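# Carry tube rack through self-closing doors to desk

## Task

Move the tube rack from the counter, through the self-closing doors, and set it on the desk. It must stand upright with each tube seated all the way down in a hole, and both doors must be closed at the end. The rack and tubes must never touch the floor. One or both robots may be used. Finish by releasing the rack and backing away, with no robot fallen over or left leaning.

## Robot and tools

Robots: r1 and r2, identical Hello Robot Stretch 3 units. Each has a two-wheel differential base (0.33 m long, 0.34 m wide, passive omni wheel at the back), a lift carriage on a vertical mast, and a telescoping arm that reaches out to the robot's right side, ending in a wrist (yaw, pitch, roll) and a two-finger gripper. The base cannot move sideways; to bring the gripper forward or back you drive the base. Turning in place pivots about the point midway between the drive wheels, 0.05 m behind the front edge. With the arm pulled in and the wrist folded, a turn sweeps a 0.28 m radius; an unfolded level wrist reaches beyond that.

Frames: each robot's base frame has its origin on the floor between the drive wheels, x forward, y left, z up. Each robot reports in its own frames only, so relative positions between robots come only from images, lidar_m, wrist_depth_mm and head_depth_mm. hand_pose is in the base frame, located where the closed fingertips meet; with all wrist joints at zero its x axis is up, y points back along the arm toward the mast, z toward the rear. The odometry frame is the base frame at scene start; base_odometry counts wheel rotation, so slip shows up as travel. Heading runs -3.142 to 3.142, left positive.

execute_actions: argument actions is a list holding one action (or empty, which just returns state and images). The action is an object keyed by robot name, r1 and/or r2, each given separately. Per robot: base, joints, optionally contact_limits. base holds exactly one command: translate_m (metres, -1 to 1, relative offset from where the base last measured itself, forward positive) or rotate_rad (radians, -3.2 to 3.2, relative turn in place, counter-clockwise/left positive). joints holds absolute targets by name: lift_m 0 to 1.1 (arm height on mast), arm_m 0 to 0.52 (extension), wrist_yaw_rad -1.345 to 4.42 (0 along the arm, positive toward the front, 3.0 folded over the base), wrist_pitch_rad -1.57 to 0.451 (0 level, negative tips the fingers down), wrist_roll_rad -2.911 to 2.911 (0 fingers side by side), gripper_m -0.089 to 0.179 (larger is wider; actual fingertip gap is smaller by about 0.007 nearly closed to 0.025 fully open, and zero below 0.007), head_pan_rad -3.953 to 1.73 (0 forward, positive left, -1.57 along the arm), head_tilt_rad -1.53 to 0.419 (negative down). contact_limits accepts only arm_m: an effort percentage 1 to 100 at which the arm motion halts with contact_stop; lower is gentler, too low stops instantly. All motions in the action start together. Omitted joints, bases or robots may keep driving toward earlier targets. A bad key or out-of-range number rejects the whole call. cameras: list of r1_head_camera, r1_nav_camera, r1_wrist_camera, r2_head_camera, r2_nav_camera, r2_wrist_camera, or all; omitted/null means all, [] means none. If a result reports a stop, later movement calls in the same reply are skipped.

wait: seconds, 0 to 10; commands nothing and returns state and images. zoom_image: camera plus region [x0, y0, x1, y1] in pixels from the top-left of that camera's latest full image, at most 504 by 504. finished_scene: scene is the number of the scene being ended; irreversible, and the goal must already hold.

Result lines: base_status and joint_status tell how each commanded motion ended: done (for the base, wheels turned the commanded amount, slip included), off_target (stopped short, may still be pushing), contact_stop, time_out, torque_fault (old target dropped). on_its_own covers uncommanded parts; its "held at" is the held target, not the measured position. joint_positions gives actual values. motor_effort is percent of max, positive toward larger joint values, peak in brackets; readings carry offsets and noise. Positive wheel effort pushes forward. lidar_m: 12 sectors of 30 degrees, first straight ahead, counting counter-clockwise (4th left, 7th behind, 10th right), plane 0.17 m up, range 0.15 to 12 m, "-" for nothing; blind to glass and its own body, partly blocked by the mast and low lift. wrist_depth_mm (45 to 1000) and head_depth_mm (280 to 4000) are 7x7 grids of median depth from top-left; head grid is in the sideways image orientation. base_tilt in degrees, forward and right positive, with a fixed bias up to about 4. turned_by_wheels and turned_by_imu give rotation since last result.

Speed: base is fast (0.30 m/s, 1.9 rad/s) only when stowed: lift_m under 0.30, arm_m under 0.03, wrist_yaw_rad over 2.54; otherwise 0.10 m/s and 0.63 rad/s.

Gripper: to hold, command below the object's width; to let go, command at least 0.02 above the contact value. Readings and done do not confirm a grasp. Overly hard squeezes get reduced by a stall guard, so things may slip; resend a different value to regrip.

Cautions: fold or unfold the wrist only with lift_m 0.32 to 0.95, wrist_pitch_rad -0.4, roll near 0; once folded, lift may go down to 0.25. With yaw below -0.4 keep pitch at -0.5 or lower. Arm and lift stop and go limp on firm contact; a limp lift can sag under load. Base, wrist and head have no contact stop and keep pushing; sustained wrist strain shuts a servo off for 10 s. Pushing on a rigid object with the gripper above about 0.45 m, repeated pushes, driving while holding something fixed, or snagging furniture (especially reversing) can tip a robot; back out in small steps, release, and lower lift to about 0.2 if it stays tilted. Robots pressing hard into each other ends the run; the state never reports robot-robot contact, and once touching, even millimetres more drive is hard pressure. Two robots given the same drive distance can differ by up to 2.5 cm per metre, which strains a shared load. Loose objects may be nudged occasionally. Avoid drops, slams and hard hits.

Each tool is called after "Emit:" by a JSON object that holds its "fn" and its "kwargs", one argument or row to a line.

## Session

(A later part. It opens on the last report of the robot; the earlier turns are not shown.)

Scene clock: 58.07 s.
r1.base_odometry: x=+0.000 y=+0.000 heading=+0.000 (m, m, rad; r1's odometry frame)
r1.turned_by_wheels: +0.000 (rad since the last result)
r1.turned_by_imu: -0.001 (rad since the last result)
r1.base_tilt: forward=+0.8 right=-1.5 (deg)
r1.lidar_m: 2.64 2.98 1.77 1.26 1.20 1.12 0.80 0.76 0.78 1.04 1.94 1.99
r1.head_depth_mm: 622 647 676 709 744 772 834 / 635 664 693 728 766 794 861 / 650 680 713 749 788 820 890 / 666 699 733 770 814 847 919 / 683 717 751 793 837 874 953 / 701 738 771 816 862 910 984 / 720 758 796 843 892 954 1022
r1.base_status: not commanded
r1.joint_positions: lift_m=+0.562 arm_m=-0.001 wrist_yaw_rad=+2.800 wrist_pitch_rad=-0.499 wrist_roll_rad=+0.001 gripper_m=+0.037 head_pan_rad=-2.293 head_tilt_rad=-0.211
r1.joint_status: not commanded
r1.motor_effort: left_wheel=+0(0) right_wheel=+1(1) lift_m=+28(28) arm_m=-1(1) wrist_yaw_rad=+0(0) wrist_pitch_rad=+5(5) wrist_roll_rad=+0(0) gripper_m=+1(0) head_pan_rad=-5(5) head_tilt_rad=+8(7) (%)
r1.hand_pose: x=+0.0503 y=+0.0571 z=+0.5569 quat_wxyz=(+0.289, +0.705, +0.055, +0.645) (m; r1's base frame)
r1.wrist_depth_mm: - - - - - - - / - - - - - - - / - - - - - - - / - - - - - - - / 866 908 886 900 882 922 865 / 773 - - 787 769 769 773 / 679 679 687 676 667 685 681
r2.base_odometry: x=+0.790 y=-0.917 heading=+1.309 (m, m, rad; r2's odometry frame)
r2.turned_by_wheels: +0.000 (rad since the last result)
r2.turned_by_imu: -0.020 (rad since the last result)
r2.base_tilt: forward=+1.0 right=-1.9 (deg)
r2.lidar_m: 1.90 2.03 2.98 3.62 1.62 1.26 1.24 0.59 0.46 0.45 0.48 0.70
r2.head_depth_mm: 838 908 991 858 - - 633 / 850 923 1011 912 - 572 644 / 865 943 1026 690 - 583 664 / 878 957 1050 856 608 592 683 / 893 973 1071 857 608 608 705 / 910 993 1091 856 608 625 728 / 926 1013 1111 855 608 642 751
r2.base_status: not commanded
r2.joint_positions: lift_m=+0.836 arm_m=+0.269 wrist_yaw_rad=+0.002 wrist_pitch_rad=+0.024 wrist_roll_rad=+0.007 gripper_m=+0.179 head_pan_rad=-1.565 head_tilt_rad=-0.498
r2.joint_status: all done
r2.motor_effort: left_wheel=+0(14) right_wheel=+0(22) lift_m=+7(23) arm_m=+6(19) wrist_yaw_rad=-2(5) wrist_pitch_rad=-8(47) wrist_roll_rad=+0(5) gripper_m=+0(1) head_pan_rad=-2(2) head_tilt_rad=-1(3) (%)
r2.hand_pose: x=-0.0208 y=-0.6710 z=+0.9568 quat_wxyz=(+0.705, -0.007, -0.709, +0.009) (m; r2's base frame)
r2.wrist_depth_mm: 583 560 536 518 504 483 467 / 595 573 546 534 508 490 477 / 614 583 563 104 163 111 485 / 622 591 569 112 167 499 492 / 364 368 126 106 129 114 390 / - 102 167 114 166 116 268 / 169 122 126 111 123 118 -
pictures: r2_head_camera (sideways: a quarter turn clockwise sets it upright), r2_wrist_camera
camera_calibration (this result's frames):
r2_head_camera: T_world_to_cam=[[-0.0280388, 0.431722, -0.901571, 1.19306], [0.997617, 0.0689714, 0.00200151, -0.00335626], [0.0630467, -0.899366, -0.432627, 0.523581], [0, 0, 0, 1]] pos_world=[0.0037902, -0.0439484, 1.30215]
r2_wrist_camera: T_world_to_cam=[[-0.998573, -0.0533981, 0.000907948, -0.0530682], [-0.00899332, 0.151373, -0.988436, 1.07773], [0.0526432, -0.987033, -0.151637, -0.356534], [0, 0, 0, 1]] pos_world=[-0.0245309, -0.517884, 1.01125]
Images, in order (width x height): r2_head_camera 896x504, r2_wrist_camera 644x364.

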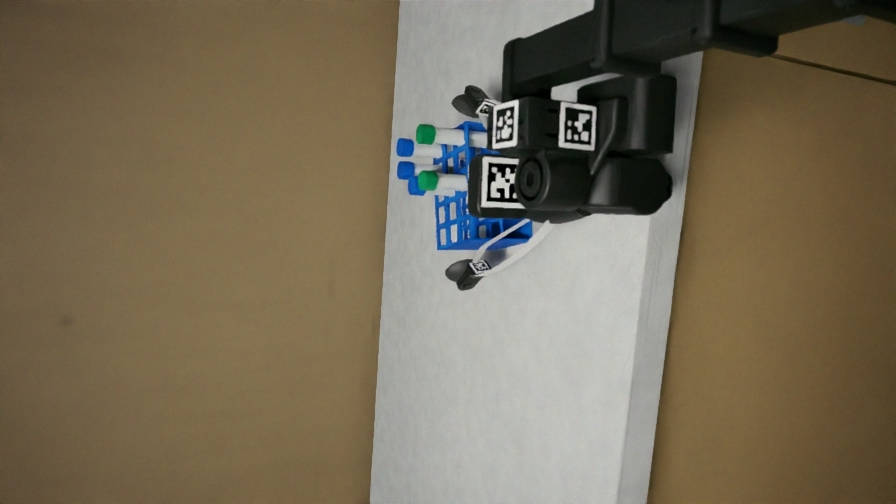

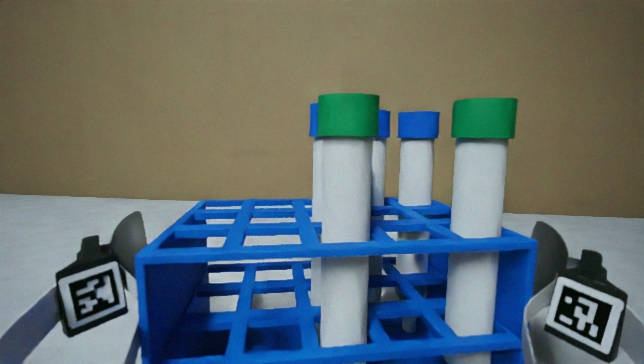

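Emit:
{"fn": "execute_actions", "kwargs": {
  "actions": [
    {"r2":{"joints":{"arm_m":0.235}}}
  ],
  "cameras": []
}}

Emit:
{"fn": "execute_actions", "kwargs": {
  "actions": [
    {"r2":{"joints":{"gripper_m":0.06}}}
  ],
  "cameras": ["r2_head_camera","r2_wrist_camera"]
}}

Scene clock: 61.60 s.
r1.base_odometry: x=+0.000 y=+0.000 heading=+0.000 (m, m, rad; r1's odometry frame)
r1.turned_by_wheels: +0.000 (rad since the last result)
r1.turned_by_imu: -0.001 (rad since the last result)
r1.base_tilt: forward=+0.8 right=-1.5 (deg)
r1.lidar_m: 2.63 2.98 1.77 1.26 1.20 1.12 0.80 0.76 0.78 1.04 1.94 1.99
r1.head_depth_mm: 620 647 677 709 746 771 835 / 635 662 695 728 767 795 859 / 649 679 712 750 788 816 888 / 666 699 734 771 813 845 917 / 684 716 752 792 838 877 955 / 701 735 773 817 866 907 988 / 719 756 798 843 894 950 1020
r1.base_status: not commanded
r1.joint_positions: lift_m=+0.562 arm_m=-0.001 wrist_yaw_rad=+2.800 wrist_pitch_rad=-0.499 wrist_roll_rad=+0.001 gripper_m=+0.037 head_pan_rad=-2.293 head_tilt_rad=-0.211
r1.joint_status: not commanded
r1.motor_effort: left_wheel=+0(0) right_wheel=+1(1) lift_m=+29(29) arm_m=-1(1) wrist_yaw_rad=+0(0) wrist_pitch_rad=+4(4) wrist_roll_rad=+0(0) gripper_m=+0(0) head_pan_rad=-5(5) head_tilt_rad=+8(8) (%)
r1.hand_pose: x=+0.0503 y=+0.0571 z=+0.5569 quat_wxyz=(+0.289, +0.705, +0.055, +0.645) (m; r1's base frame)
r1.wrist_depth_mm: - - - - - - - / - - - - - - - / - - - - - - - / - - - - - - - / 871 906 946 897 905 887 890 / 775 - - 783 775 783 758 / 681 677 681 686 695 689 697
r2.base_odometry: x=+0.790 y=-0.917 heading=+1.309 (m, m, rad; r2's odometry frame)
r2.turned_by_wheels: +0.000 (rad since the last result)
r2.turned_by_imu: +0.000 (rad since the last result)
r2.base_tilt: forward=+1.1 right=-1.7 (deg)
r2.lidar_m: 1.89 2.03 2.99 3.60 1.62 1.26 1.24 0.59 0.46 0.45 0.48 0.70
r2.head_depth_mm: 836 907 988 855 664 - 638 / 850 921 1007 881 - 581 643 / 864 935 1025 686 - 594 663 / 877 957 1048 852 595 591 682 / 892 973 1067 852 608 606 704 / 907 989 1090 851 608 623 725 / 923 1011 1108 852 607 640 752
r2.base_status: not commanded
r2.joint_positions: lift_m=+0.836 arm_m=+0.236 wrist_yaw_rad=+0.002 wrist_pitch_rad=+0.041 wrist_roll_rad=+0.007 gripper_m=+0.179 head_pan_rad=-1.565 head_tilt_rad=-0.498
r2.joint_status: all done
r2.motor_effort: left_wheel=+0(1) right_wheel=-1(1) lift_m=+7(7) arm_m=-5(5) wrist_yaw_rad=-2(2) wrist_pitch_rad=-14(17) wrist_roll_rad=+0(0) gripper_m=+1(0) head_pan_rad=-1(2) head_tilt_rad=-1(1) (%)
r2.hand_pose: x=-0.0209 y=-0.6376 z=+0.9612 quat_wxyz=(+0.705, -0.013, -0.709, +0.015) (m; r2's base frame)
r2.wrist_depth_mm: 617 598 577 557 531 515 498 / 633 609 583 560 538 524 506 / 647 623 592 568 194 526 517 / 655 629 600 165 195 539 520 / 388 411 173 143 162 389 418 / 267 249 160 161 154 225 282 / 173 183 163 164 167 178 -
pictures: none
No camera images: the call's "cameras" was empty. Leave "cameras" out to get every camera's image.

Scene clock: 63.27 s.
r1.base_odometry: x=+0.000 y=+0.000 heading=+0.000 (m, m, rad; r1's odometry frame)
r1.turned_by_wheels: +0.000 (rad since the last result)
r1.turned_by_imu: +0.000 (rad since the last result)
r1.base_tilt: forward=+0.8 right=-1.5 (deg)
r1.lidar_m: 2.64 2.98 1.77 1.26 1.20 1.12 0.80 0.76 0.78 1.04 1.94 1.99
r1.head_depth_mm: 621 647 675 710 746 772 834 / 634 663 694 728 766 794 863 / 650 681 712 750 789 820 890 / 665 698 732 771 814 846 919 / 683 715 753 793 838 877 956 / 700 735 775 817 866 908 987 / 721 757 799 844 893 954 1023
r1.base_status: not commanded
r1.joint_positions: lift_m=+0.562 arm_m=-0.001 wrist_yaw_rad=+2.800 wrist_pitch_rad=-0.499 wrist_roll_rad=+0.001 gripper_m=+0.037 head_pan_rad=-2.293 head_tilt_rad=-0.211
r1.joint_status: not commanded
r1.motor_effort: left_wheel=+0(0) right_wheel=+0(0) lift_m=+28(28) arm_m=-1(1) wrist_yaw_rad=+0(0) wrist_pitch_rad=+5(5) wrist_roll_rad=+0(0) gripper_m=+1(1) head_pan_rad=-4(4) head_tilt_rad=+8(7) (%)
r1.hand_pose: x=+0.0503 y=+0.0571 z=+0.5569 quat_wxyz=(+0.289, +0.705, +0.055, +0.645) (m; r1's base frame)
r1.wrist_depth_mm: - - - - - - - / - - - - - - - / - - - - - - - / - - - - - - - / 891 903 915 879 927 904 881 / 784 - - 770 776 751 759 / 679 672 671 674 681 696 678
r2.base_odometry: x=+0.790 y=-0.917 heading=+1.309 (m, m, rad; r2's odometry frame)
r2.turned_by_wheels: +0.000 (rad since the last result)
r2.turned_by_imu: +0.000 (rad since the last result)
r2.base_tilt: forward=+0.9 right=-1.6 (deg)
r2.lidar_m: 1.89 2.02 2.98 3.59 1.62 1.26 1.25 0.59 0.46 0.45 0.48 0.70
r2.head_depth_mm: 836 906 990 854 663 - 638 / 849 921 1008 766 - 581 642 / 864 938 1027 721 - 593 663 / 880 955 1048 852 608 589 682 / 894 971 1068 852 607 605 704 / 909 992 1089 850 606 623 725 / 924 1007 1108 851 607 640 750
r2.base_status: not commanded
r2.joint_positions: lift_m=+0.836 arm_m=+0.236 wrist_yaw_rad=+0.002 wrist_pitch_rad=+0.041 wrist_roll_rad=+0.007 gripper_m=+0.060 head_pan_rad=-1.565 head_tilt_rad=-0.498
r2.joint_status: all done
r2.motor_effort: left_wheel=+1(1) right_wheel=-1(1) lift_m=+7(7) arm_m=-4(5) wrist_yaw_rad=-1(1) wrist_pitch_rad=-15(14) wrist_roll_rad=+0(0) gripper_m=+0(84) head_pan_rad=-2(2) head_tilt_rad=-1(1) (%)
r2.hand_pose: x=-0.0209 y=-0.6376 z=+0.9612 quat_wxyz=(+0.705, -0.013, -0.709, +0.015) (m; r2's base frame)
r2.wrist_depth_mm: 622 604 573 556 536 516 501 / 635 613 581 555 542 524 509 / 642 623 594 576 545 534 517 / 648 628 609 579 204 539 519 / 383 390 439 166 209 409 417 / 247 250 - 170 - 258 261 / 182 183 184 171 184 188 190
pictures: r2_head_camera (sideways: a quarter turn clockwise sets it upright), r2_wrist_camera
camera_calibration (this result's frames):
r2_head_camera: T_world_to_cam=[[-0.0280388, 0.431722, -0.901571, 1.19306], [0.997617, 0.0689715, 0.00200151, -0.00335625], [0.0630468, -0.899366, -0.432627, 0.523581], [0, 0, 0, 1]] pos_world=[0.00379021, -0.0439484, 1.30215]
r2_wrist_camera: T_world_to_cam=[[-0.99859, -0.0530631, 0.00176766, -0.0519808], [-0.00891186, 0.134704, -0.990846, 1.06864], [0.0523393, -0.989464, -0.134987, -0.340457], [0, 0, 0, 1]] pos_world=[-0.0245647, -0.483578, 1.01299]
Images, in order (width x height): r2_head_camera 896x504, r2_wrist_camera 644x364.

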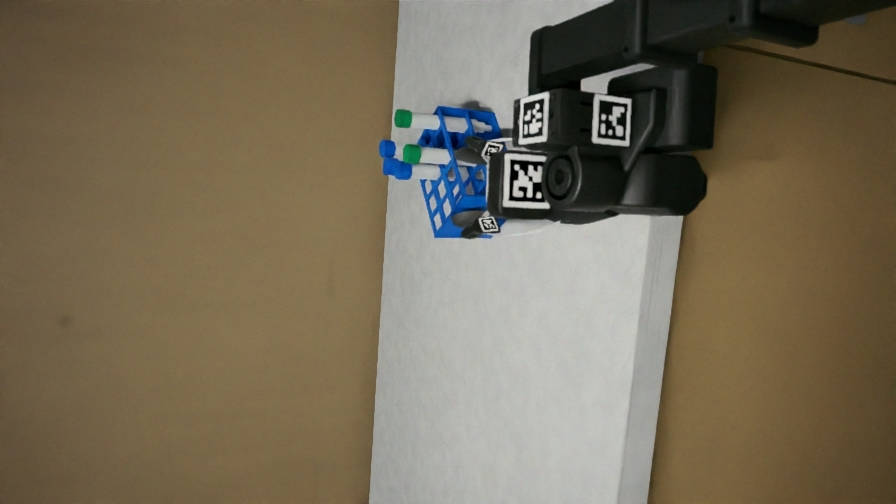

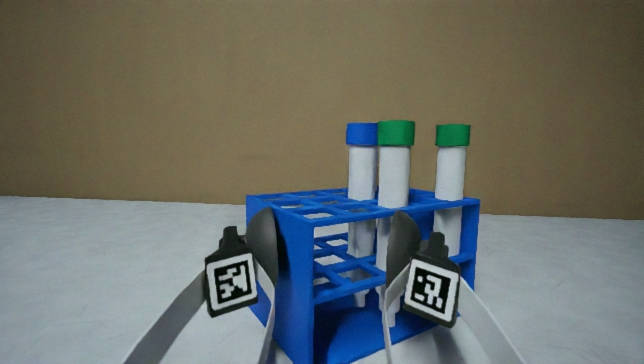

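Emit:
{"fn": "execute_actions", "kwargs": {
  "actions": [
    {"r2":{"joints":{"gripper_m":0.179}}}
  ],
  "cameras": []
}}

Emit:
{"fn": "execute_actions", "kwargs": {
  "actions": [
    {"r2":{"joints":{"arm_m":0.1,"lift_m":0.85,"wrist_pitch_rad":0}}}
  ],
  "cameras": ["r2_head_camera","r2_wrist_camera"]
}}

Scene clock: 69.00 s.
r1.base_odometry: x=+0.000 y=+0.000 heading=+0.000 (m, m, rad; r1's odometry frame)
r1.turned_by_wheels: +0.000 (rad since the last result)
r1.turned_by_imu: -0.001 (rad since the last result)
r1.base_tilt: forward=+0.8 right=-1.5 (deg)
r1.lidar_m: 2.64 2.99 1.77 1.26 1.20 1.11 0.80 0.76 0.78 1.05 1.94 1.99
r1.head_depth_mm: 620 646 675 711 746 773 833 / 635 662 693 728 766 796 861 / 651 679 712 750 790 819 890 / 668 697 731 771 813 843 917 / 683 718 751 793 837 873 950 / 700 735 775 819 865 909 991 / 719 756 798 841 894 955 1026
r1.base_status: not commanded
r1.joint_positions: lift_m=+0.562 arm_m=-0.001 wrist_yaw_rad=+2.800 wrist_pitch_rad=-0.499 wrist_roll_rad=+0.001 gripper_m=+0.037 head_pan_rad=-2.293 head_tilt_rad=-0.211
r1.joint_status: not commanded
r1.motor_effort: left_wheel=+0(0) right_wheel=+0(1) lift_m=+28(28) arm_m=-2(2) wrist_yaw_rad=+0(0) wrist_pitch_rad=+4(4) wrist_roll_rad=+0(0) gripper_m=+0(0) head_pan_rad=-4(4) head_tilt_rad=+8(8) (%)
r1.hand_pose: x=+0.0503 y=+0.0571 z=+0.5569 quat_wxyz=(+0.289, +0.705, +0.055, +0.645) (m; r1's base frame)
r1.wrist_depth_mm: - - - - - - - / - - - - - - - / - - - - - - - / - - - - - - - / 874 895 918 883 909 875 901 / 775 - - 763 767 787 779 / 680 677 689 677 677 677 676
r2.base_odometry: x=+0.790 y=-0.917 heading=+1.309 (m, m, rad; r2's odometry frame)
r2.turned_by_wheels: +0.000 (rad since the last result)
r2.turned_by_imu: +0.000 (rad since the last result)
r2.base_tilt: forward=+1.1 right=-1.6 (deg)
r2.lidar_m: 1.90 2.03 2.99 3.59 1.62 1.26 1.24 0.59 0.46 0.45 0.48 0.70
r2.head_depth_mm: 836 906 988 858 664 - 637 / 849 920 1010 832 - 582 644 / 863 939 1029 720 - 593 661 / 880 956 1046 853 595 590 682 / 892 973 1069 852 606 606 704 / 907 989 1087 850 608 621 727 / 923 1010 1104 851 606 640 751
r2.base_status: not commanded
r2.joint_positions: lift_m=+0.836 arm_m=+0.236 wrist_yaw_rad=+0.002 wrist_pitch_rad=+0.041 wrist_roll_rad=+0.007 gripper_m=+0.179 head_pan_rad=-1.565 head_tilt_rad=-0.498
r2.joint_status: all done
r2.motor_effort: left_wheel=+0(1) right_wheel=-1(1) lift_m=+7(7) arm_m=-4(5) wrist_yaw_rad=-2(1) wrist_pitch_rad=-14(15) wrist_roll_rad=+0(0) gripper_m=+0(85) head_pan_rad=-2(2) head_tilt_rad=-1(1) (%)
r2.hand_pose: x=-0.0209 y=-0.6376 z=+0.9612 quat_wxyz=(+0.705, -0.013, -0.709, +0.015) (m; r2's base frame)
r2.wrist_depth_mm: 620 595 575 556 532 516 499 / 626 603 583 564 544 526 507 / 643 615 592 569 541 534 513 / 646 629 599 580 203 538 521 / 385 413 354 166 208 409 418 / 266 250 234 170 215 241 281 / 173 183 184 172 186 188 -
pictures: none
No camera images: the call's "cameras" was empty. Leave "cameras" out to get every camera's image.

Scene clock: 71.23 s.
r1.base_odometry: x=+0.000 y=+0.000 heading=+0.000 (m, m, rad; r1's odometry frame)
r1.turned_by_wheels: +0.000 (rad since the last result)
r1.turned_by_imu: -0.001 (rad since the last result)
r1.base_tilt: forward=+0.7 right=-1.4 (deg)
r1.lidar_m: 2.63 2.99 1.77 1.26 1.20 1.12 0.80 0.76 0.78 1.04 1.94 1.99
r1.head_depth_mm: 620 646 676 710 743 773 835 / 635 664 693 728 765 793 861 / 649 681 712 748 788 819 888 / 665 696 731 770 813 847 916 / 683 716 754 792 838 875 951 / 700 735 774 818 865 907 986 / 720 757 798 843 895 952 1025
r1.base_status: not commanded
r1.joint_positions: lift_m=+0.562 arm_m=-0.001 wrist_yaw_rad=+2.800 wrist_pitch_rad=-0.499 wrist_roll_rad=+0.001 gripper_m=+0.037 head_pan_rad=-2.293 head_tilt_rad=-0.211
r1.joint_status: not commanded
r1.motor_effort: left_wheel=+0(0) right_wheel=+0(1) lift_m=+28(28) arm_m=-2(1) wrist_yaw_rad=+0(0) wrist_pitch_rad=+5(4) wrist_roll_rad=+0(0) gripper_m=+0(0) head_pan_rad=-4(5) head_tilt_rad=+7(7) (%)
r1.hand_pose: x=+0.0503 y=+0.0571 z=+0.5569 quat_wxyz=(+0.289, +0.705, +0.055, +0.645) (m; r1's base frame)
r1.wrist_depth_mm: 991 - - - - - - / - - - - - - - / - - - - - - - / - - - - - - - / 876 913 923 895 901 919 901 / 755 - - 752 780 767 770 / 679 667 682 694 684 689 681
r2.base_odometry: x=+0.790 y=-0.917 heading=+1.309 (m, m, rad; r2's odometry frame)
r2.turned_by_wheels: +0.000 (rad since the last result)
r2.turned_by_imu: +0.000 (rad since the last result)
r2.base_tilt: forward=+1.0 right=-1.7 (deg)
r2.lidar_m: 1.90 2.03 2.98 3.59 1.62 1.27 1.24 0.59 0.45 0.45 0.48 0.70
r2.head_depth_mm: 836 907 989 856 609 - - / 851 923 1009 766 621 - - / 863 939 1027 722 649 - - / 878 955 1048 850 621 596 681 / 893 971 1067 852 608 606 703 / 909 989 1094 851 607 621 726 / 923 1007 1105 850 606 639 750
r2.base_status: not commanded
r2.joint_positions: lift_m=+0.849 arm_m=+0.100 wrist_yaw_rad=+0.002 wrist_pitch_rad=-0.017 wrist_roll_rad=+0.007 gripper_m=+0.179 head_pan_rad=-1.565 head_tilt_rad=-0.498
r2.joint_status: all done
r2.motor_effort: left_wheel=+1(1) right_wheel=-1(1) lift_m=+48(54) arm_m=-3(6) wrist_yaw_rad=-2(2) wrist_pitch_rad=+6(15) wrist_roll_rad=+0(0) gripper_m=+1(0) head_pan_rad=-1(2) head_tilt_rad=-1(1) (%)
r2.hand_pose: x=-0.0210 y=-0.5011 z=+0.9598 quat_wxyz=(+0.705, +0.007, -0.709, -0.006) (m; r2's base frame)
r2.wrist_depth_mm: 750 720 699 666 642 620 599 / 782 742 719 686 667 634 611 / 795 758 728 706 669 655 631 / 616 623 636 319 386 659 634 / 334 354 340 309 339 351 357 / - 231 234 234 237 238 256 / 168 176 178 178 179 180 -
pictures: r2_head_camera (sideways: a quarter turn clockwise sets it upright), r2_wrist_camera
camera_calibration (this result's frames):
r2_head_camera: T_world_to_cam=[[-0.0280389, 0.431722, -0.901571, 1.19306], [0.997617, 0.0689716, 0.00200151, -0.00335626], [0.0630469, -0.899366, -0.432627, 0.523581], [0, 0, 0, 1]] pos_world=[0.00379021, -0.0439484, 1.30215]
r2_wrist_camera: T_world_to_cam=[[-0.998606, -0.0527681, -0.00118591, -0.0418347], [-0.00896967, 0.191802, -0.981393, 1.06847], [0.0520137, -0.980014, -0.192008, -0.146101], [0, 0, 0, 1]] pos_world=[-0.0245933, -0.350323, 1.02049]
Images, in order (width x height): r2_head_camera 896x504, r2_wrist_camera 644x364.

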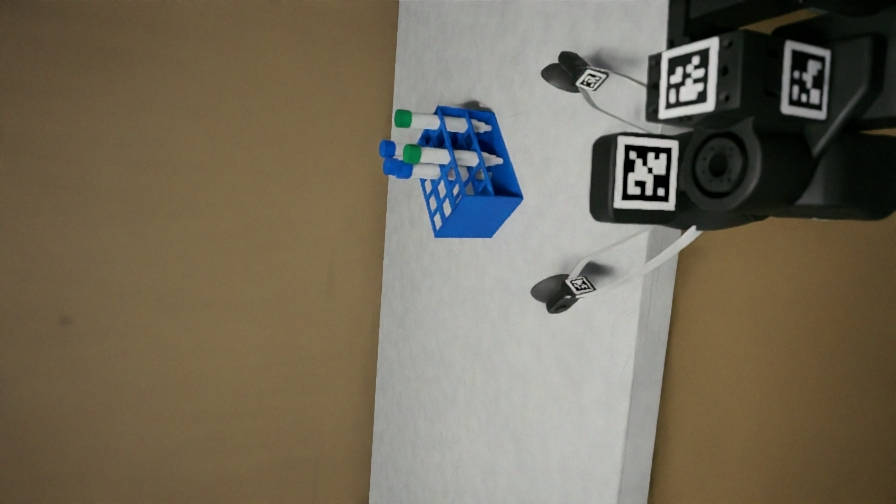

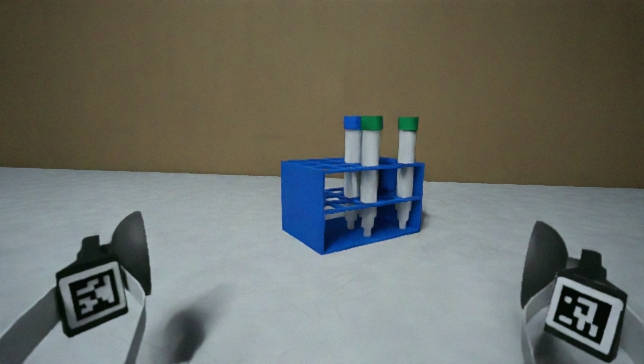

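Emit:
{"fn": "execute_actions", "kwargs": {
  "actions": [
    {"r2":{"base":{"translate_m":-0.25},"joints":{"arm_m":0.05,"wrist_yaw_rad":0.6,"lift_m":0.845,"head_pan_rad":-1.2}}}
  ],
  "cameras": []
}}

Emit:
{"fn": "execute_actions", "kwargs": {
  "actions": [
    {"r2":{"joints":{"arm_m":0.27}}}
  ],
  "cameras": ["r2_head_camera","r2_wrist_camera"]
}}

Scene clock: 85.00 s.
r1.base_odometry: x=+0.000 y=+0.000 heading=+0.000 (m, m, rad; r1's odometry frame)
r1.turned_by_wheels: +0.000 (rad since the last result)
r1.turned_by_imu: -0.002 (rad since the last result)
r1.base_tilt: forward=+0.7 right=-1.5 (deg)
r1.lidar_m: 2.64 3.37 1.77 1.26 1.20 1.11 0.80 0.76 0.78 1.04 1.94 1.99
r1.head_depth_mm: 621 646 676 709 744 772 834 / 635 663 693 729 768 794 861 / 649 680 711 748 789 818 890 / 665 697 733 770 811 846 920 / 684 716 753 793 838 876 950 / 702 736 775 819 866 910 987 / 719 756 798 843 893 955 1023
r1.base_status: not commanded
r1.joint_positions: lift_m=+0.562 arm_m=-0.001 wrist_yaw_rad=+2.800 wrist_pitch_rad=-0.499 wrist_roll_rad=+0.001 gripper_m=+0.037 head_pan_rad=-2.293 head_tilt_rad=-0.211
r1.joint_status: not commanded
r1.motor_effort: left_wheel=+0(0) right_wheel=+0(0) lift_m=+27(28) arm_m=-1(1) wrist_yaw_rad=+0(0) wrist_pitch_rad=+4(5) wrist_roll_rad=+0(0) gripper_m=+1(0) head_pan_rad=-5(5) head_tilt_rad=+8(7) (%)
r1.hand_pose: x=+0.0503 y=+0.0571 z=+0.5569 quat_wxyz=(+0.289, +0.705, +0.055, +0.645) (m; r1's base frame)
r1.wrist_depth_mm: - - - - - - - / - - - - - - - / - - - - - - - / - - - - - - - / 870 906 910 893 907 890 883 / 774 - - 753 778 775 772 / 675 673 660 680 682 694 680
r2.base_odometry: x=+0.725 y=-1.159 heading=+1.309 (m, m, rad; r2's odometry frame)
r2.turned_by_wheels: +0.000 (rad since the last result)
r2.turned_by_imu: -0.001 (rad since the last result)
r2.base_tilt: forward=+1.0 right=-1.7 (deg)
r2.lidar_m: 2.15 2.29 3.05 2.89 1.30 1.01 1.00 0.56 0.43 0.43 0.46 0.67
r2.head_depth_mm: 838 898 972 853 635 488 - / 880 950 1028 764 608 508 - / 927 1002 1093 760 607 583 679 / 980 1068 1156 853 607 640 740 / 1037 1135 1213 852 633 706 829 / 1105 1213 1301 853 675 787 942 / 1182 1314 1379 851 750 888 1093
r2.base_status: done
r2.joint_positions: lift_m=+0.846 arm_m=+0.050 wrist_yaw_rad=+0.597 wrist_pitch_rad=-0.017 wrist_roll_rad=+0.007 gripper_m=+0.179 head_pan_rad=-1.207 head_tilt_rad=-0.498
r2.joint_status: all done
r2.motor_effort: left_wheel=+1(3) right_wheel=-1(5) lift_m=+19(41) arm_m=-2(4) wrist_yaw_rad=+3(2) wrist_pitch_rad=+6(6) wrist_roll_rad=+0(0) gripper_m=+0(0) head_pan_rad=+3(24) head_tilt_rad=-1(1) (%)
r2.hand_pose: x=+0.1224 y=-0.4068 z=+0.9558 quat_wxyz=(+0.676, +0.215, -0.676, +0.201) (m; r2's base frame)
r2.wrist_depth_mm: - - - 950 770 646 554 / - - - 981 780 658 563 / - - - - 449 667 576 / 876 605 615 628 419 643 555 / 942 362 328 334 335 339 345 / - 406 259 226 228 230 248 / - 478 313 194 173 173 -
pictures: none
No camera images: the call's "cameras" was empty. Leave "cameras" out to get every camera's image.

Scene clock: 87.87 s.
r1.base_odometry: x=+0.000 y=+0.000 heading=+0.000 (m, m, rad; r1's odometry frame)
r1.turned_by_wheels: +0.000 (rad since the last result)
r1.turned_by_imu: -0.001 (rad since the last result)
r1.base_tilt: forward=+0.7 right=-1.6 (deg)
r1.lidar_m: 2.63 3.34 1.77 1.25 1.21 1.11 0.80 0.76 0.78 1.04 1.94 2.00
r1.head_depth_mm: 620 647 676 709 745 772 833 / 634 662 694 727 768 795 862 / 648 679 713 748 787 820 888 / 665 697 732 772 811 847 918 / 684 714 751 793 838 874 951 / 702 737 775 820 866 910 987 / 719 757 797 846 895 954 1022
r1.base_status: not commanded
r1.joint_positions: lift_m=+0.562 arm_m=-0.001 wrist_yaw_rad=+2.800 wrist_pitch_rad=-0.499 wrist_roll_rad=+0.001 gripper_m=+0.037 head_pan_rad=-2.293 head_tilt_rad=-0.211
r1.joint_status: not commanded
r1.motor_effort: left_wheel=+0(0) right_wheel=+1(0) lift_m=+28(28) arm_m=-1(2) wrist_yaw_rad=+1(0) wrist_pitch_rad=+5(4) wrist_roll_rad=+0(0) gripper_m=+1(0) head_pan_rad=-5(5) head_tilt_rad=+8(7) (%)
r1.hand_pose: x=+0.0503 y=+0.0571 z=+0.5569 quat_wxyz=(+0.289, +0.705, +0.055, +0.645) (m; r1's base frame)
r1.wrist_depth_mm: - - - - - - - / - - - - - - - / - - - - - - - / - - - - - - - / 889 895 935 882 913 897 899 / 772 - - 764 754 764 792 / 686 686 686 685 687 693 684
r2.base_odometry: x=+0.725 y=-1.159 heading=+1.309 (m, m, rad; r2's odometry frame)
r2.turned_by_wheels: +0.000 (rad since the last result)
r2.turned_by_imu: +0.000 (rad since the last result)
r2.base_tilt: forward=+0.9 right=-1.6 (deg)
r2.lidar_m: 2.14 2.30 3.08 2.89 1.30 1.01 1.00 0.56 0.43 0.43 0.46 0.67
r2.head_depth_mm: 836 897 973 905 - 488 557 / 880 947 1028 764 584 522 598 / 926 1005 1097 760 608 584 666 / 981 1070 1154 851 607 639 740 / 1039 1135 1217 851 633 705 828 / 1103 1216 1301 849 676 786 939 / 1184 1306 1376 851 748 889 1096
r2.base_status: not commanded
r2.joint_positions: lift_m=+0.846 arm_m=+0.270 wrist_yaw_rad=+0.598 wrist_pitch_rad=-0.017 wrist_roll_rad=+0.007 gripper_m=+0.179 head_pan_rad=-1.207 head_tilt_rad=-0.498
r2.joint_status: all done
r2.motor_effort: left_wheel=+1(0) right_wheel=-1(1) lift_m=+20(19) arm_m=+2(3) wrist_yaw_rad=+1(2) wrist_pitch_rad=+6(5) wrist_roll_rad=+0(0) gripper_m=+1(1) head_pan_rad=+3(4) head_tilt_rad=-1(1) (%)
r2.hand_pose: x=+0.1226 y=-0.6261 z=+0.9558 quat_wxyz=(+0.675, +0.215, -0.676, +0.202) (m; r2's base frame)
r2.wrist_depth_mm: - - 888 675 549 461 396 / - - 928 693 556 466 401 / - - 950 247 565 476 408 / 592 598 295 239 542 471 412 / 322 340 270 260 332 338 340 / - 223 224 225 226 227 246 / 161 169 170 171 172 172 -
pictures: r2_head_camera (sideways: a quarter turn clockwise sets it upright), r2_wrist_camera
camera_calibration (this result's frames):
r2_head_camera: T_world_to_cam=[[-0.177425, 0.394576, -0.901571, 1.19397], [0.910317, 0.413906, 0.00200151, -0.00282373], [0.373955, -0.820361, -0.432627, 0.521684], [0, 0, 0, 1]] pos_world=[0.0193243, -0.0419751, 1.30215]
r2_wrist_camera: T_world_to_cam=[[-0.796591, -0.604517, -0.00119641, -0.275242], [-0.115262, 0.153826, -0.981352, 1.07901], [0.593428, -0.781599, -0.192214, -0.218858], [0, 0, 0, 1]] pos_world=[0.0349897, -0.503427, 1.01649]
Images, in order (width x height): r2_head_camera 896x504, r2_wrist_camera 644x364.

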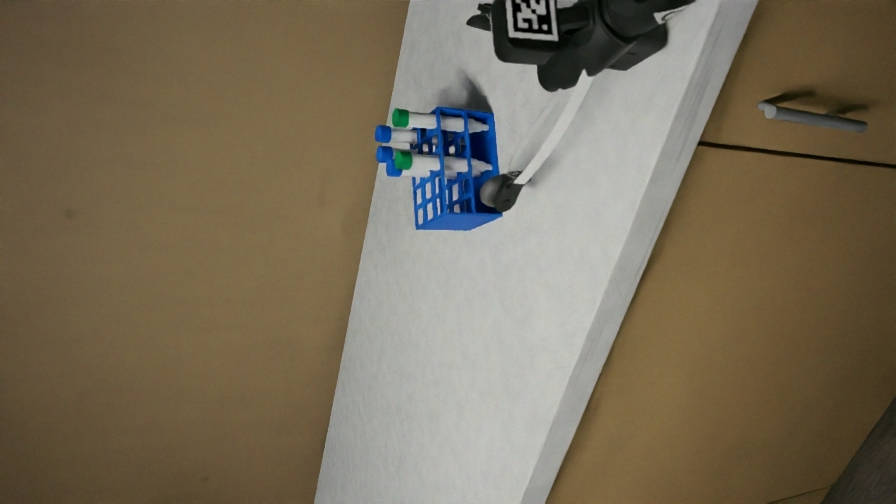

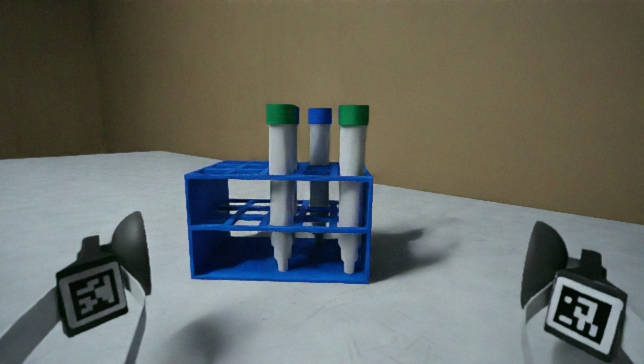

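Emit:
{"fn": "execute_actions", "kwargs": {
  "actions": [
    {"r2":{"base":{"translate_m":0.036},"joints":{"arm_m":0.243}}}
  ],
  "cameras": []
}}

Emit:
{"fn": "execute_actions", "kwargs": {
  "actions": [
    {"r2":{"base":{"translate_m":0.06},"joints":{"arm_m":0.322}}}
  ],
  "cameras": ["r2_head_camera","r2_wrist_camera"]
}}

Scene clock: 92.67 s.
r1.base_odometry: x=+0.000 y=+0.000 heading=+0.000 (m, m, rad; r1's odometry frame)
r1.turned_by_wheels: +0.000 (rad since the last result)
r1.turned_by_imu: -0.001 (rad since the last result)
r1.base_tilt: forward=+0.7 right=-1.5 (deg)
r1.lidar_m: 2.62 3.07 1.77 1.26 1.20 1.12 0.80 0.76 0.78 1.04 1.94 2.00
r1.head_depth_mm: 619 647 677 710 747 771 833 / 633 663 693 729 767 797 861 / 649 680 712 748 789 820 889 / 666 698 731 768 813 845 918 / 684 717 751 792 840 877 953 / 700 734 775 819 865 908 985 / 720 754 796 844 893 956 1022
r1.base_status: not commanded
r1.joint_positions: lift_m=+0.562 arm_m=-0.001 wrist_yaw_rad=+2.800 wrist_pitch_rad=-0.499 wrist_roll_rad=+0.001 gripper_m=+0.037 head_pan_rad=-2.293 head_tilt_rad=-0.211
r1.joint_status: not commanded
r1.motor_effort: left_wheel=+0(0) right_wheel=+0(0) lift_m=+29(28) arm_m=-1(1) wrist_yaw_rad=+0(0) wrist_pitch_rad=+5(5) wrist_roll_rad=+0(0) gripper_m=+0(1) head_pan_rad=-5(5) head_tilt_rad=+8(8) (%)
r1.hand_pose: x=+0.0503 y=+0.0571 z=+0.5569 quat_wxyz=(+0.289, +0.705, +0.055, +0.645) (m; r1's base frame)
r1.wrist_depth_mm: - - - - - - - / - - - - - - - / - - - - - - - / - - - - - - - / 886 897 900 887 905 867 912 / 764 - - 767 759 771 782 / 688 675 683 675 689 670 680
r2.base_odometry: x=+0.734 y=-1.124 heading=+1.309 (m, m, rad; r2's odometry frame)
r2.turned_by_wheels: +0.000 (rad since the last result)
r2.turned_by_imu: +0.000 (rad since the last result)
r2.base_tilt: forward=+0.9 right=-1.6 (deg)
r2.lidar_m: 2.11 2.26 3.05 3.00 1.35 1.05 1.04 0.57 0.44 0.43 0.46 0.67
r2.head_depth_mm: 838 903 972 855 - 489 562 / 882 950 1031 723 608 522 612 / 929 1009 1096 759 596 589 673 / 980 1069 1160 852 607 645 744 / 1044 1143 1223 852 633 709 834 / 1113 1219 1301 851 690 795 955 / 1186 1315 1380 851 755 897 1104
r2.base_status: done
r2.joint_positions: lift_m=+0.846 arm_m=+0.243 wrist_yaw_rad=+0.598 wrist_pitch_rad=-0.017 wrist_roll_rad=+0.007 gripper_m=+0.179 head_pan_rad=-1.207 head_tilt_rad=-0.498
r2.joint_status: all done
r2.motor_effort: left_wheel=+1(3) right_wheel=-1(4) lift_m=+19(20) arm_m=-2(3) wrist_yaw_rad=+1(2) wrist_pitch_rad=+5(6) wrist_roll_rad=+0(0) gripper_m=+0(0) head_pan_rad=+4(3) head_tilt_rad=-1(1) (%)
r2.hand_pose: x=+0.1226 y=-0.5997 z=+0.9558 quat_wxyz=(+0.675, +0.215, -0.676, +0.202) (m; r2's base frame)
r2.wrist_depth_mm: - - 943 709 574 485 416 / - - 960 730 587 487 423 / - - - 757 270 505 429 / 589 594 604 284 272 498 436 / 323 340 300 271 273 338 341 / - 223 224 225 226 228 245 / 161 169 170 171 172 172 -
pictures: none
No camera images: the call's "cameras" was empty. Leave "cameras" out to get every camera's image.

Scene clock: 94.47 s.
r1.base_odometry: x=+0.000 y=+0.000 heading=+0.000 (m, m, rad; r1's odometry frame)
r1.turned_by_wheels: +0.000 (rad since the last result)
r1.turned_by_imu: +0.000 (rad since the last result)
r1.base_tilt: forward=+0.8 right=-1.5 (deg)
r1.lidar_m: 2.63 3.03 1.77 1.26 1.21 1.11 0.80 0.76 0.78 1.04 1.94 1.99
r1.head_depth_mm: 620 646 677 710 745 772 834 / 634 664 694 729 765 796 863 / 650 681 712 748 790 819 889 / 666 697 731 770 813 844 919 / 683 717 751 793 838 875 952 / 701 736 773 816 868 910 984 / 719 755 797 845 894 953 1023
r1.base_status: not commanded
r1.joint_positions: lift_m=+0.562 arm_m=-0.001 wrist_yaw_rad=+2.800 wrist_pitch_rad=-0.499 wrist_roll_rad=+0.001 gripper_m=+0.037 head_pan_rad=-2.293 head_tilt_rad=-0.211
r1.joint_status: not commanded
r1.motor_effort: left_wheel=+0(0) right_wheel=+0(0) lift_m=+28(28) arm_m=-2(2) wrist_yaw_rad=+0(0) wrist_pitch_rad=+4(5) wrist_roll_rad=+0(0) gripper_m=+0(1) head_pan_rad=-5(5) head_tilt_rad=+8(7) (%)
r1.hand_pose: x=+0.0503 y=+0.0571 z=+0.5569 quat_wxyz=(+0.289, +0.705, +0.055, +0.645) (m; r1's base frame)
r1.wrist_depth_mm: - - - - - - - / - - - - - - - / - - - - - - - / - - - - - - - / 899 911 929 886 891 864 887 / 776 - - 770 767 762 791 / 689 681 698 675 691 682 681
r2.base_odometry: x=+0.750 y=-1.066 heading=+1.309 (m, m, rad; r2's odometry frame)
r2.turned_by_wheels: +0.000 (rad since the last result)
r2.turned_by_imu: +0.000 (rad since the last result)
r2.base_tilt: forward=+1.0 right=-1.7 (deg)
r2.lidar_m: 2.05 2.20 3.04 3.15 1.43 1.11 1.09 0.57 0.44 0.43 0.46 0.68
r2.head_depth_mm: 844 906 980 730 - 505 569 / 888 956 1036 722 597 527 620 / 935 1013 1103 856 608 597 682 / 988 1077 1161 852 608 653 753 / 1048 1146 1228 851 634 719 845 / 1118 1230 1304 853 692 802 961 / 1191 1318 1383 849 765 910 1118
r2.base_status: done
r2.joint_positions: lift_m=+0.846 arm_m=+0.322 wrist_yaw_rad=+0.598 wrist_pitch_rad=-0.017 wrist_roll_rad=+0.007 gripper_m=+0.179 head_pan_rad=-1.207 head_tilt_rad=-0.498
r2.joint_status: all done
r2.motor_effort: left_wheel=+0(3) right_wheel=-1(4) lift_m=+20(20) arm_m=+2(1) wrist_yaw_rad=+0(1) wrist_pitch_rad=+5(5) wrist_roll_rad=+0(0) gripper_m=+1(0) head_pan_rad=+2(4) head_tilt_rad=-1(1) (%)
r2.hand_pose: x=+0.1226 y=-0.6781 z=+0.9558 quat_wxyz=(+0.675, +0.215, -0.676, +0.202) (m; r2's base frame)
r2.wrist_depth_mm: - - 831 621 504 423 365 / - - 843 645 509 422 366 / - - 867 654 180 133 376 / 587 595 595 174 182 413 381 / 322 340 179 181 179 134 341 / - 222 157 137 144 137 246 / 161 169 158 158 160 147 -
pictures: r2_head_camera (sideways: a quarter turn clockwise sets it upright), r2_wrist_camera
camera_calibration (this result's frames):
r2_head_camera: T_world_to_cam=[[-0.177425, 0.394576, -0.901571, 1.19397], [0.910317, 0.413907, 0.00200151, -0.00282373], [0.373956, -0.82036, -0.432627, 0.521684], [0, 0, 0, 1]] pos_world=[0.0193243, -0.0419751, 1.30215]
r2_wrist_camera: T_world_to_cam=[[-0.796551, -0.60457, -0.00119675, -0.3067], [-0.115272, 0.153819, -0.981352, 1.087], [0.59348, -0.78156, -0.192215, -0.259481], [0, 0, 0, 1]] pos_world=[0.0349956, -0.555423, 1.01649]
Images, in order (width x height): r2_head_camera 896x504, r2_wrist_camera 644x364.

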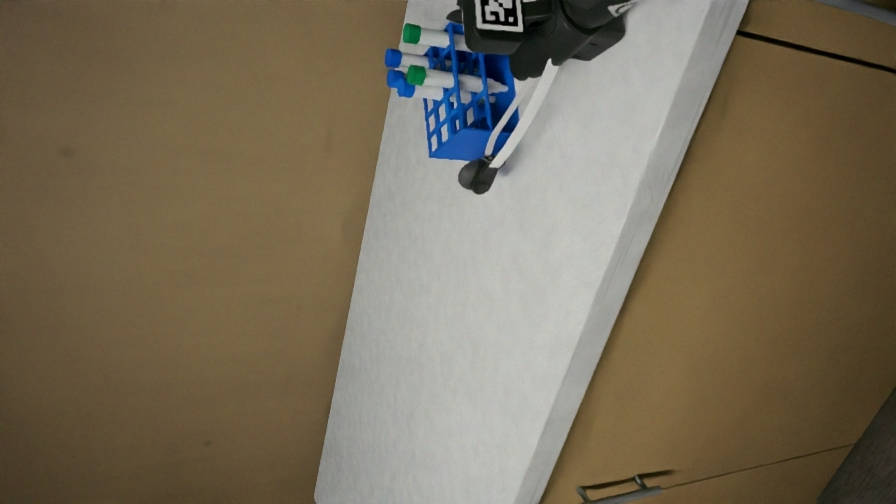

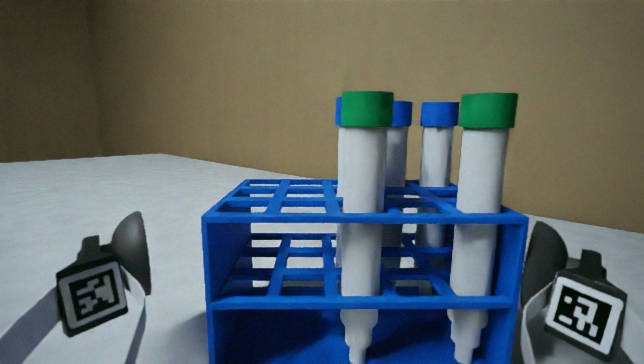

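Emit:
{"fn": "execute_actions", "kwargs": {
  "actions": [
    {"r2":{"base":{"translate_m":0.008},"joints":{"arm_m":0.353}}}
  ],
  "cameras": []
}}

Emit:
{"fn": "execute_actions", "kwargs": {
  "actions": [
    {"r2":{"joints":{"gripper_m":0.10}}}
  ],
  "cameras": ["r2_head_camera","r2_wrist_camera"]
}}

Scene clock: 99.10 s.
r1.base_odometry: x=+0.000 y=+0.000 heading=+0.000 (m, m, rad; r1's odometry frame)
r1.turned_by_wheels: +0.000 (rad since the last result)
r1.turned_by_imu: -0.001 (rad since the last result)
r1.base_tilt: forward=+0.8 right=-1.5 (deg)
r1.lidar_m: 2.63 3.04 1.77 1.26 1.20 1.12 0.79 0.76 0.78 1.04 1.94 1.99
r1.head_depth_mm: 620 646 675 709 745 770 835 / 634 662 694 728 765 795 860 / 650 680 711 750 788 820 891 / 665 697 734 769 815 844 919 / 682 716 753 794 838 874 952 / 701 735 774 816 865 908 983 / 721 756 797 841 892 956 1023
r1.base_status: not commanded
r1.joint_positions: lift_m=+0.562 arm_m=-0.001 wrist_yaw_rad=+2.800 wrist_pitch_rad=-0.499 wrist_roll_rad=+0.001 gripper_m=+0.037 head_pan_rad=-2.293 head_tilt_rad=-0.211
r1.joint_status: not commanded
r1.motor_effort: left_wheel=+0(0) right_wheel=+0(1) lift_m=+27(28) arm_m=-1(1) wrist_yaw_rad=+0(0) wrist_pitch_rad=+4(5) wrist_roll_rad=+0(0) gripper_m=+0(0) head_pan_rad=-5(4) head_tilt_rad=+7(7) (%)
r1.hand_pose: x=+0.0503 y=+0.0571 z=+0.5569 quat_wxyz=(+0.289, +0.705, +0.055, +0.645) (m; r1's base frame)
r1.wrist_depth_mm: - - - - - - - / - - - - - - - / - - - - - - - / - - - - - - - / 853 897 915 877 902 881 882 / 769 - - 765 774 775 769 / 686 664 683 678 678 673 683
r2.base_odometry: x=+0.752 y=-1.058 heading=+1.309 (m, m, rad; r2's odometry frame)
r2.turned_by_wheels: +0.000 (rad since the last result)
r2.turned_by_imu: +0.000 (rad since the last result)
r2.base_tilt: forward=+0.9 right=-1.6 (deg)
r2.lidar_m: 2.04 2.18 3.04 3.19 1.44 1.12 1.10 0.57 0.44 0.44 0.46 0.68
r2.head_depth_mm: 846 906 979 729 562 505 570 / 885 959 1039 711 609 542 621 / 935 1013 1105 854 608 598 682 / 989 1075 1164 852 607 655 756 / 1052 1147 1229 853 633 721 847 / 1118 1228 1299 852 692 805 965 / 1194 1323 1389 850 766 909 1118
r2.base_status: done
r2.joint_positions: lift_m=+0.846 arm_m=+0.353 wrist_yaw_rad=+0.598 wrist_pitch_rad=-0.017 wrist_roll_rad=+0.007 gripper_m=+0.179 head_pan_rad=-1.207 head_tilt_rad=-0.498
r2.joint_status: all done
r2.motor_effort: left_wheel=+1(3) right_wheel=-1(5) lift_m=+20(20) arm_m=+2(2) wrist_yaw_rad=+2(1) wrist_pitch_rad=+6(6) wrist_roll_rad=+0(0) gripper_m=+1(1) head_pan_rad=+2(3) head_tilt_rad=-1(1) (%)
r2.hand_pose: x=+0.1226 y=-0.7091 z=+0.9558 quat_wxyz=(+0.675, +0.215, -0.676, +0.202) (m; r2's base frame)
r2.wrist_depth_mm: - - 768 584 471 394 339 / - - 793 597 476 383 347 / - - 817 105 159 107 352 / 588 595 602 109 163 111 354 / 320 123 126 108 129 112 341 / - 111 142 116 166 115 245 / 161 123 121 117 152 119 -
pictures: none
No camera images: the call's "cameras" was empty. Leave "cameras" out to get every camera's image.

Scene clock: 100.37 s.
r1.base_odometry: x=+0.000 y=+0.000 heading=+0.000 (m, m, rad; r1's odometry frame)
r1.turned_by_wheels: +0.000 (rad since the last result)
r1.turned_by_imu: +0.000 (rad since the last result)
r1.base_tilt: forward=+0.8 right=-1.5 (deg)
r1.lidar_m: 2.64 3.03 1.77 1.26 1.21 1.12 0.80 0.76 0.78 1.04 1.94 1.99
r1.head_depth_mm: 620 646 676 709 747 770 834 / 635 662 695 728 766 797 861 / 650 680 712 749 790 820 889 / 666 699 732 769 814 845 919 / 683 717 752 794 837 875 952 / 702 735 774 819 864 909 983 / 719 756 799 841 894 955 1024
r1.base_status: not commanded
r1.joint_positions: lift_m=+0.562 arm_m=-0.001 wrist_yaw_rad=+2.800 wrist_pitch_rad=-0.499 wrist_roll_rad=+0.001 gripper_m=+0.037 head_pan_rad=-2.293 head_tilt_rad=-0.211
r1.joint_status: not commanded
r1.motor_effort: left_wheel=+0(0) right_wheel=+0(0) lift_m=+27(28) arm_m=-2(2) wrist_yaw_rad=+0(0) wrist_pitch_rad=+5(5) wrist_roll_rad=+0(0) gripper_m=-1(0) head_pan_rad=-4(5) head_tilt_rad=+7(7) (%)
r1.hand_pose: x=+0.0503 y=+0.0571 z=+0.5569 quat_wxyz=(+0.289, +0.705, +0.055, +0.645) (m; r1's base frame)
r1.wrist_depth_mm: - - - - - - - / - - - - - - - / - - - - - - - / - - - - - - - / 872 910 904 885 886 887 891 / 782 - - 759 774 767 792 / 681 669 679 678 683 681 678
r2.base_odometry: x=+0.752 y=-1.058 heading=+1.309 (m, m, rad; r2's odometry frame)
r2.turned_by_wheels: +0.000 (rad since the last result)
r2.turned_by_imu: +0.000 (rad since the last result)
r2.base_tilt: forward=+0.9 right=-1.5 (deg)
r2.lidar_m: 2.04 2.18 3.04 3.19 1.44 1.12 1.10 0.57 0.44 0.44 0.46 0.68
r2.head_depth_mm: 845 908 979 732 561 504 570 / 889 959 1035 722 607 542 621 / 936 1013 1107 855 606 598 684 / 988 1076 1166 853 607 654 755 / 1051 1148 1228 852 633 721 847 / 1122 1225 1303 854 690 805 966 / 1197 1324 1389 851 766 912 1118
r2.base_status: not commanded
r2.joint_positions: lift_m=+0.846 arm_m=+0.353 wrist_yaw_rad=+0.598 wrist_pitch_rad=-0.017 wrist_roll_rad=+0.007 gripper_m=+0.101 head_pan_rad=-1.207 head_tilt_rad=-0.498
r2.joint_status: all done
r2.motor_effort: left_wheel=+1(1) right_wheel=-1(1) lift_m=+20(19) arm_m=+2(2) wrist_yaw_rad=+2(2) wrist_pitch_rad=+5(6) wrist_roll_rad=+0(0) gripper_m=-23(98) head_pan_rad=+3(2) head_tilt_rad=-1(1) (%)
r2.hand_pose: x=+0.1226 y=-0.7091 z=+0.9558 quat_wxyz=(+0.675, +0.215, -0.676, +0.202) (m; r2's base frame)
r2.wrist_depth_mm: - - 769 577 470 392 342 / - - 786 597 469 390 344 / - - 823 143 171 121 351 / 591 591 601 146 173 388 357 / 319 355 128 120 131 124 341 / 235 - 143 135 144 128 237 / 169 161 141 127 152 137 165
pictures: r2_head_camera (sideways: a quarter turn clockwise sets it upright), r2_wrist_camera
camera_calibration (this result's frames):
r2_head_camera: T_world_to_cam=[[-0.177425, 0.394576, -0.901571, 1.19397], [0.910317, 0.413907, 0.00200151, -0.00282372], [0.373956, -0.82036, -0.432627, 0.521684], [0, 0, 0, 1]] pos_world=[0.0193243, -0.0419751, 1.30215]
r2_wrist_camera: T_world_to_cam=[[-0.796508, -0.604627, -0.00119601, -0.32547], [-0.115283, 0.15381, -0.981352, 1.09177], [0.593536, -0.781517, -0.192215, -0.283687], [0, 0, 0, 1]] pos_world=[0.035002, -0.586419, 1.01649]
Images, in order (width x height): r2_head_camera 896x504, r2_wrist_camera 644x364.

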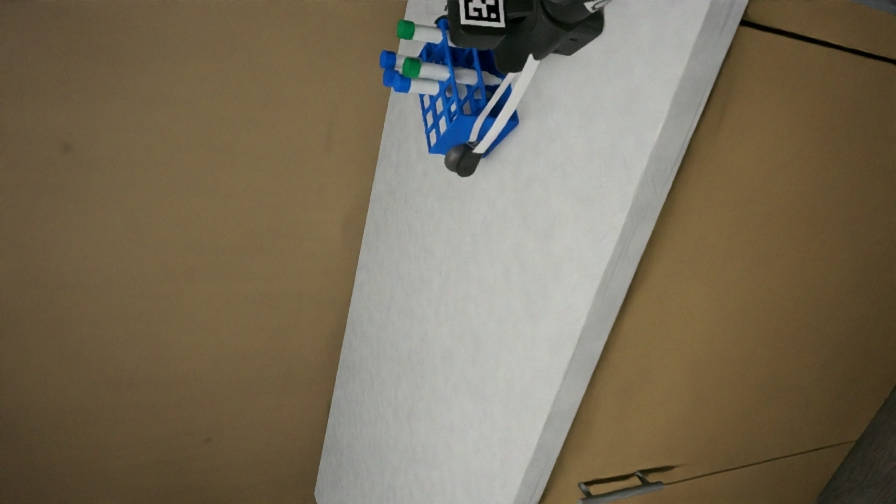

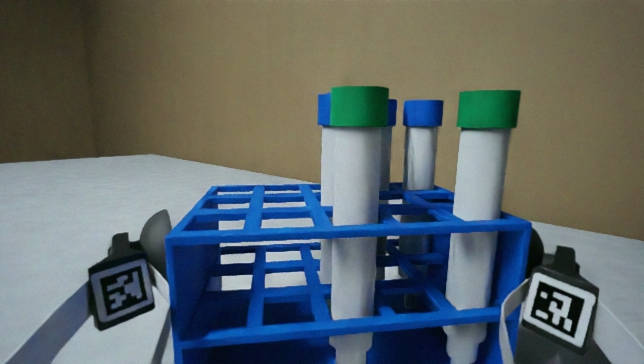

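Gripped. Lift test.

Emit:
{"fn": "execute_actions", "kwargs": {
  "actions": [
    {"r2":{"joints":{"lift_m":0.9,"gripper_m":0.085},"contact_limits":{}},"r1":{"joints":{"head_pan_rad":-0.6,"head_tilt_rad":-0.3}}}
  ],
  "cameras": ["r2_wrist_camera","r1_nav_camera"]
}}

action 0: r2: "contact_limits" must be an object like {"arm_m": 10}; or leave it out

Emit:
{"fn": "execute_actions", "kwargs": {
  "actions": [
    {"r2":{"joints":{"lift_m":0.9,"gripper_m":0.085}},"r1":{"joints":{"head_pan_rad":-0.6,"head_tilt_rad":-0.3}}}
  ],
  "cameras": ["r2_wrist_camera","r1_nav_camera"]
}}

Scene clock: 106.40 s.
r1.base_odometry: x=+0.000 y=+0.000 heading=+0.000 (m, m, rad; r1's odometry frame)
r1.turned_by_wheels: +0.000 (rad since the last result)
r1.turned_by_imu: -0.001 (rad since the last result)
r1.base_tilt: forward=+0.8 right=-1.6 (deg)
r1.lidar_m: 2.64 3.03 1.77 1.26 1.21 1.11 0.79 0.76 0.78 1.04 1.94 2.00
r1.head_depth_mm: 1620 1698 1803 1926 2040 1854 1492 / 1667 1765 1875 1973 2138 1862 1500 / 1733 1840 1938 2076 2201 1863 1507 / 1786 1896 2024 2164 2283 1874 1518 / 1860 1980 2091 2255 2380 1886 1523 / 1916 2044 2186 2367 2462 1916 1533 / 2010 2141 2292 2495 2551 1927 1540
r1.base_status: not commanded
r1.joint_positions: lift_m=+0.562 arm_m=-0.001 wrist_yaw_rad=+2.800 wrist_pitch_rad=-0.499 wrist_roll_rad=+0.001 gripper_m=+0.037 head_pan_rad=-0.607 head_tilt_rad=-0.296
r1.joint_status: all done
r1.motor_effort: left_wheel=+0(0) right_wheel=+0(1) lift_m=+29(28) arm_m=-2(2) wrist_yaw_rad=+0(0) wrist_pitch_rad=+5(5) wrist_roll_rad=+0(0) gripper_m=+0(0) head_pan_rad=+5(58) head_tilt_rad=-2(20) (%)
r1.hand_pose: x=+0.0503 y=+0.0571 z=+0.5569 quat_wxyz=(+0.289, +0.705, +0.055, +0.645) (m; r1's base frame)
r1.wrist_depth_mm: - - - - - - - / - - - - - - - / - - - - - - - / - - - - - - - / 909 886 960 893 886 904 880 / 757 - - 762 789 771 777 / 684 672 680 691 686 673 685
r2.base_odometry: x=+0.752 y=-1.058 heading=+1.309 (m, m, rad; r2's odometry frame)
r2.turned_by_wheels: +0.000 (rad since the last result)
r2.turned_by_imu: +0.000 (rad since the last result)
r2.base_tilt: forward=+0.9 right=-1.6 (deg)
r2.lidar_m: 2.04 2.19 3.03 3.20 1.43 1.12 1.10 0.57 0.44 0.44 0.46 0.68
r2.head_depth_mm: 844 905 967 701 585 505 570 / 889 955 1038 715 608 542 621 / 936 1012 1107 809 607 598 682 / 990 1078 1164 853 608 654 756 / 1046 1149 1231 853 633 720 847 / 1122 1229 1300 853 691 804 967 / 1195 1324 1389 852 765 910 1120
r2.base_status: not commanded
r2.joint_positions: lift_m=+0.899 arm_m=+0.353 wrist_yaw_rad=+0.598 wrist_pitch_rad=-0.028 wrist_roll_rad=+0.007 gripper_m=+0.090 head_pan_rad=-1.207 head_tilt_rad=-0.498
r2.joint_status: gripper_m off_target (ended at +0.090, target +0.085); the others done
r2.motor_effort: left_wheel=+0(0) right_wheel=-1(1) lift_m=+49(51) arm_m=+3(3) wrist_yaw_rad=+2(1) wrist_pitch_rad=+9(10) wrist_roll_rad=+0(0) gripper_m=-27(96) head_pan_rad=+2(2) head_tilt_rad=-1(1) (%)
r2.hand_pose: x=+0.1225 y=-0.7088 z=+1.0068 quat_wxyz=(+0.677, +0.219, -0.675, +0.198) (m; r2's base frame)
r2.wrist_depth_mm: - - 767 582 471 396 340 / - - 786 598 478 397 347 / - - 813 144 178 383 351 / 827 823 762 149 179 391 356 / 457 508 139 122 138 128 362 / 329 - 141 136 148 129 345 / 239 233 139 125 138 133 239
pictures: r1_nav_camera (sideways: a quarter turn counterclockwise sets it upright), r2_wrist_camera
camera_calibration (this result's frames):
r1_nav_camera: T_world_to_cam=[[0.235076, -0.230489, 0.944253, -1.1857], [-0.607876, -0.792909, -0.0422129, 0.105989], [0.758437, -0.564066, -0.326503, 0.37624], [0, 0, 0, 1]] pos_world=[0.0578044, 0.0229723, 1.24692]
r2_wrist_camera: T_world_to_cam=[[-0.79652, -0.60461, -0.00178039, -0.324793], [-0.121584, 0.16306, -0.979096, 1.14683], [0.592261, -0.779653, -0.203391, -0.260818], [0, 0, 0, 1]] pos_world=[0.035205, -0.586723, 1.06923]
Images, in order (width x height): r1_nav_camera 672x504, r2_wrist_camera 644x364.

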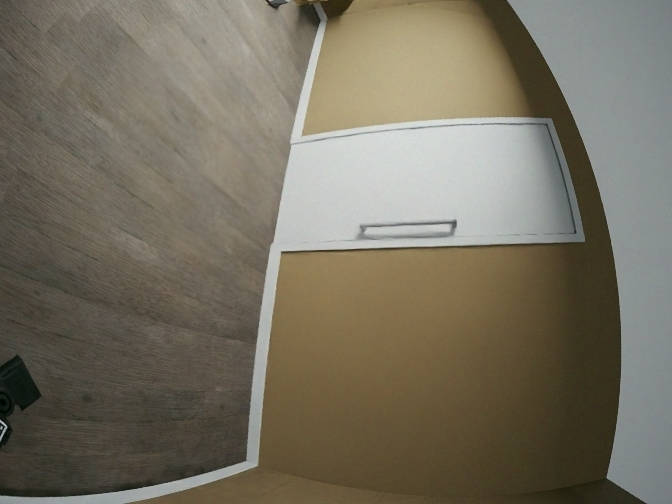

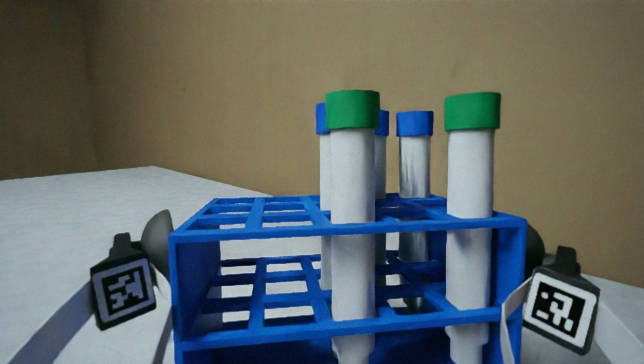

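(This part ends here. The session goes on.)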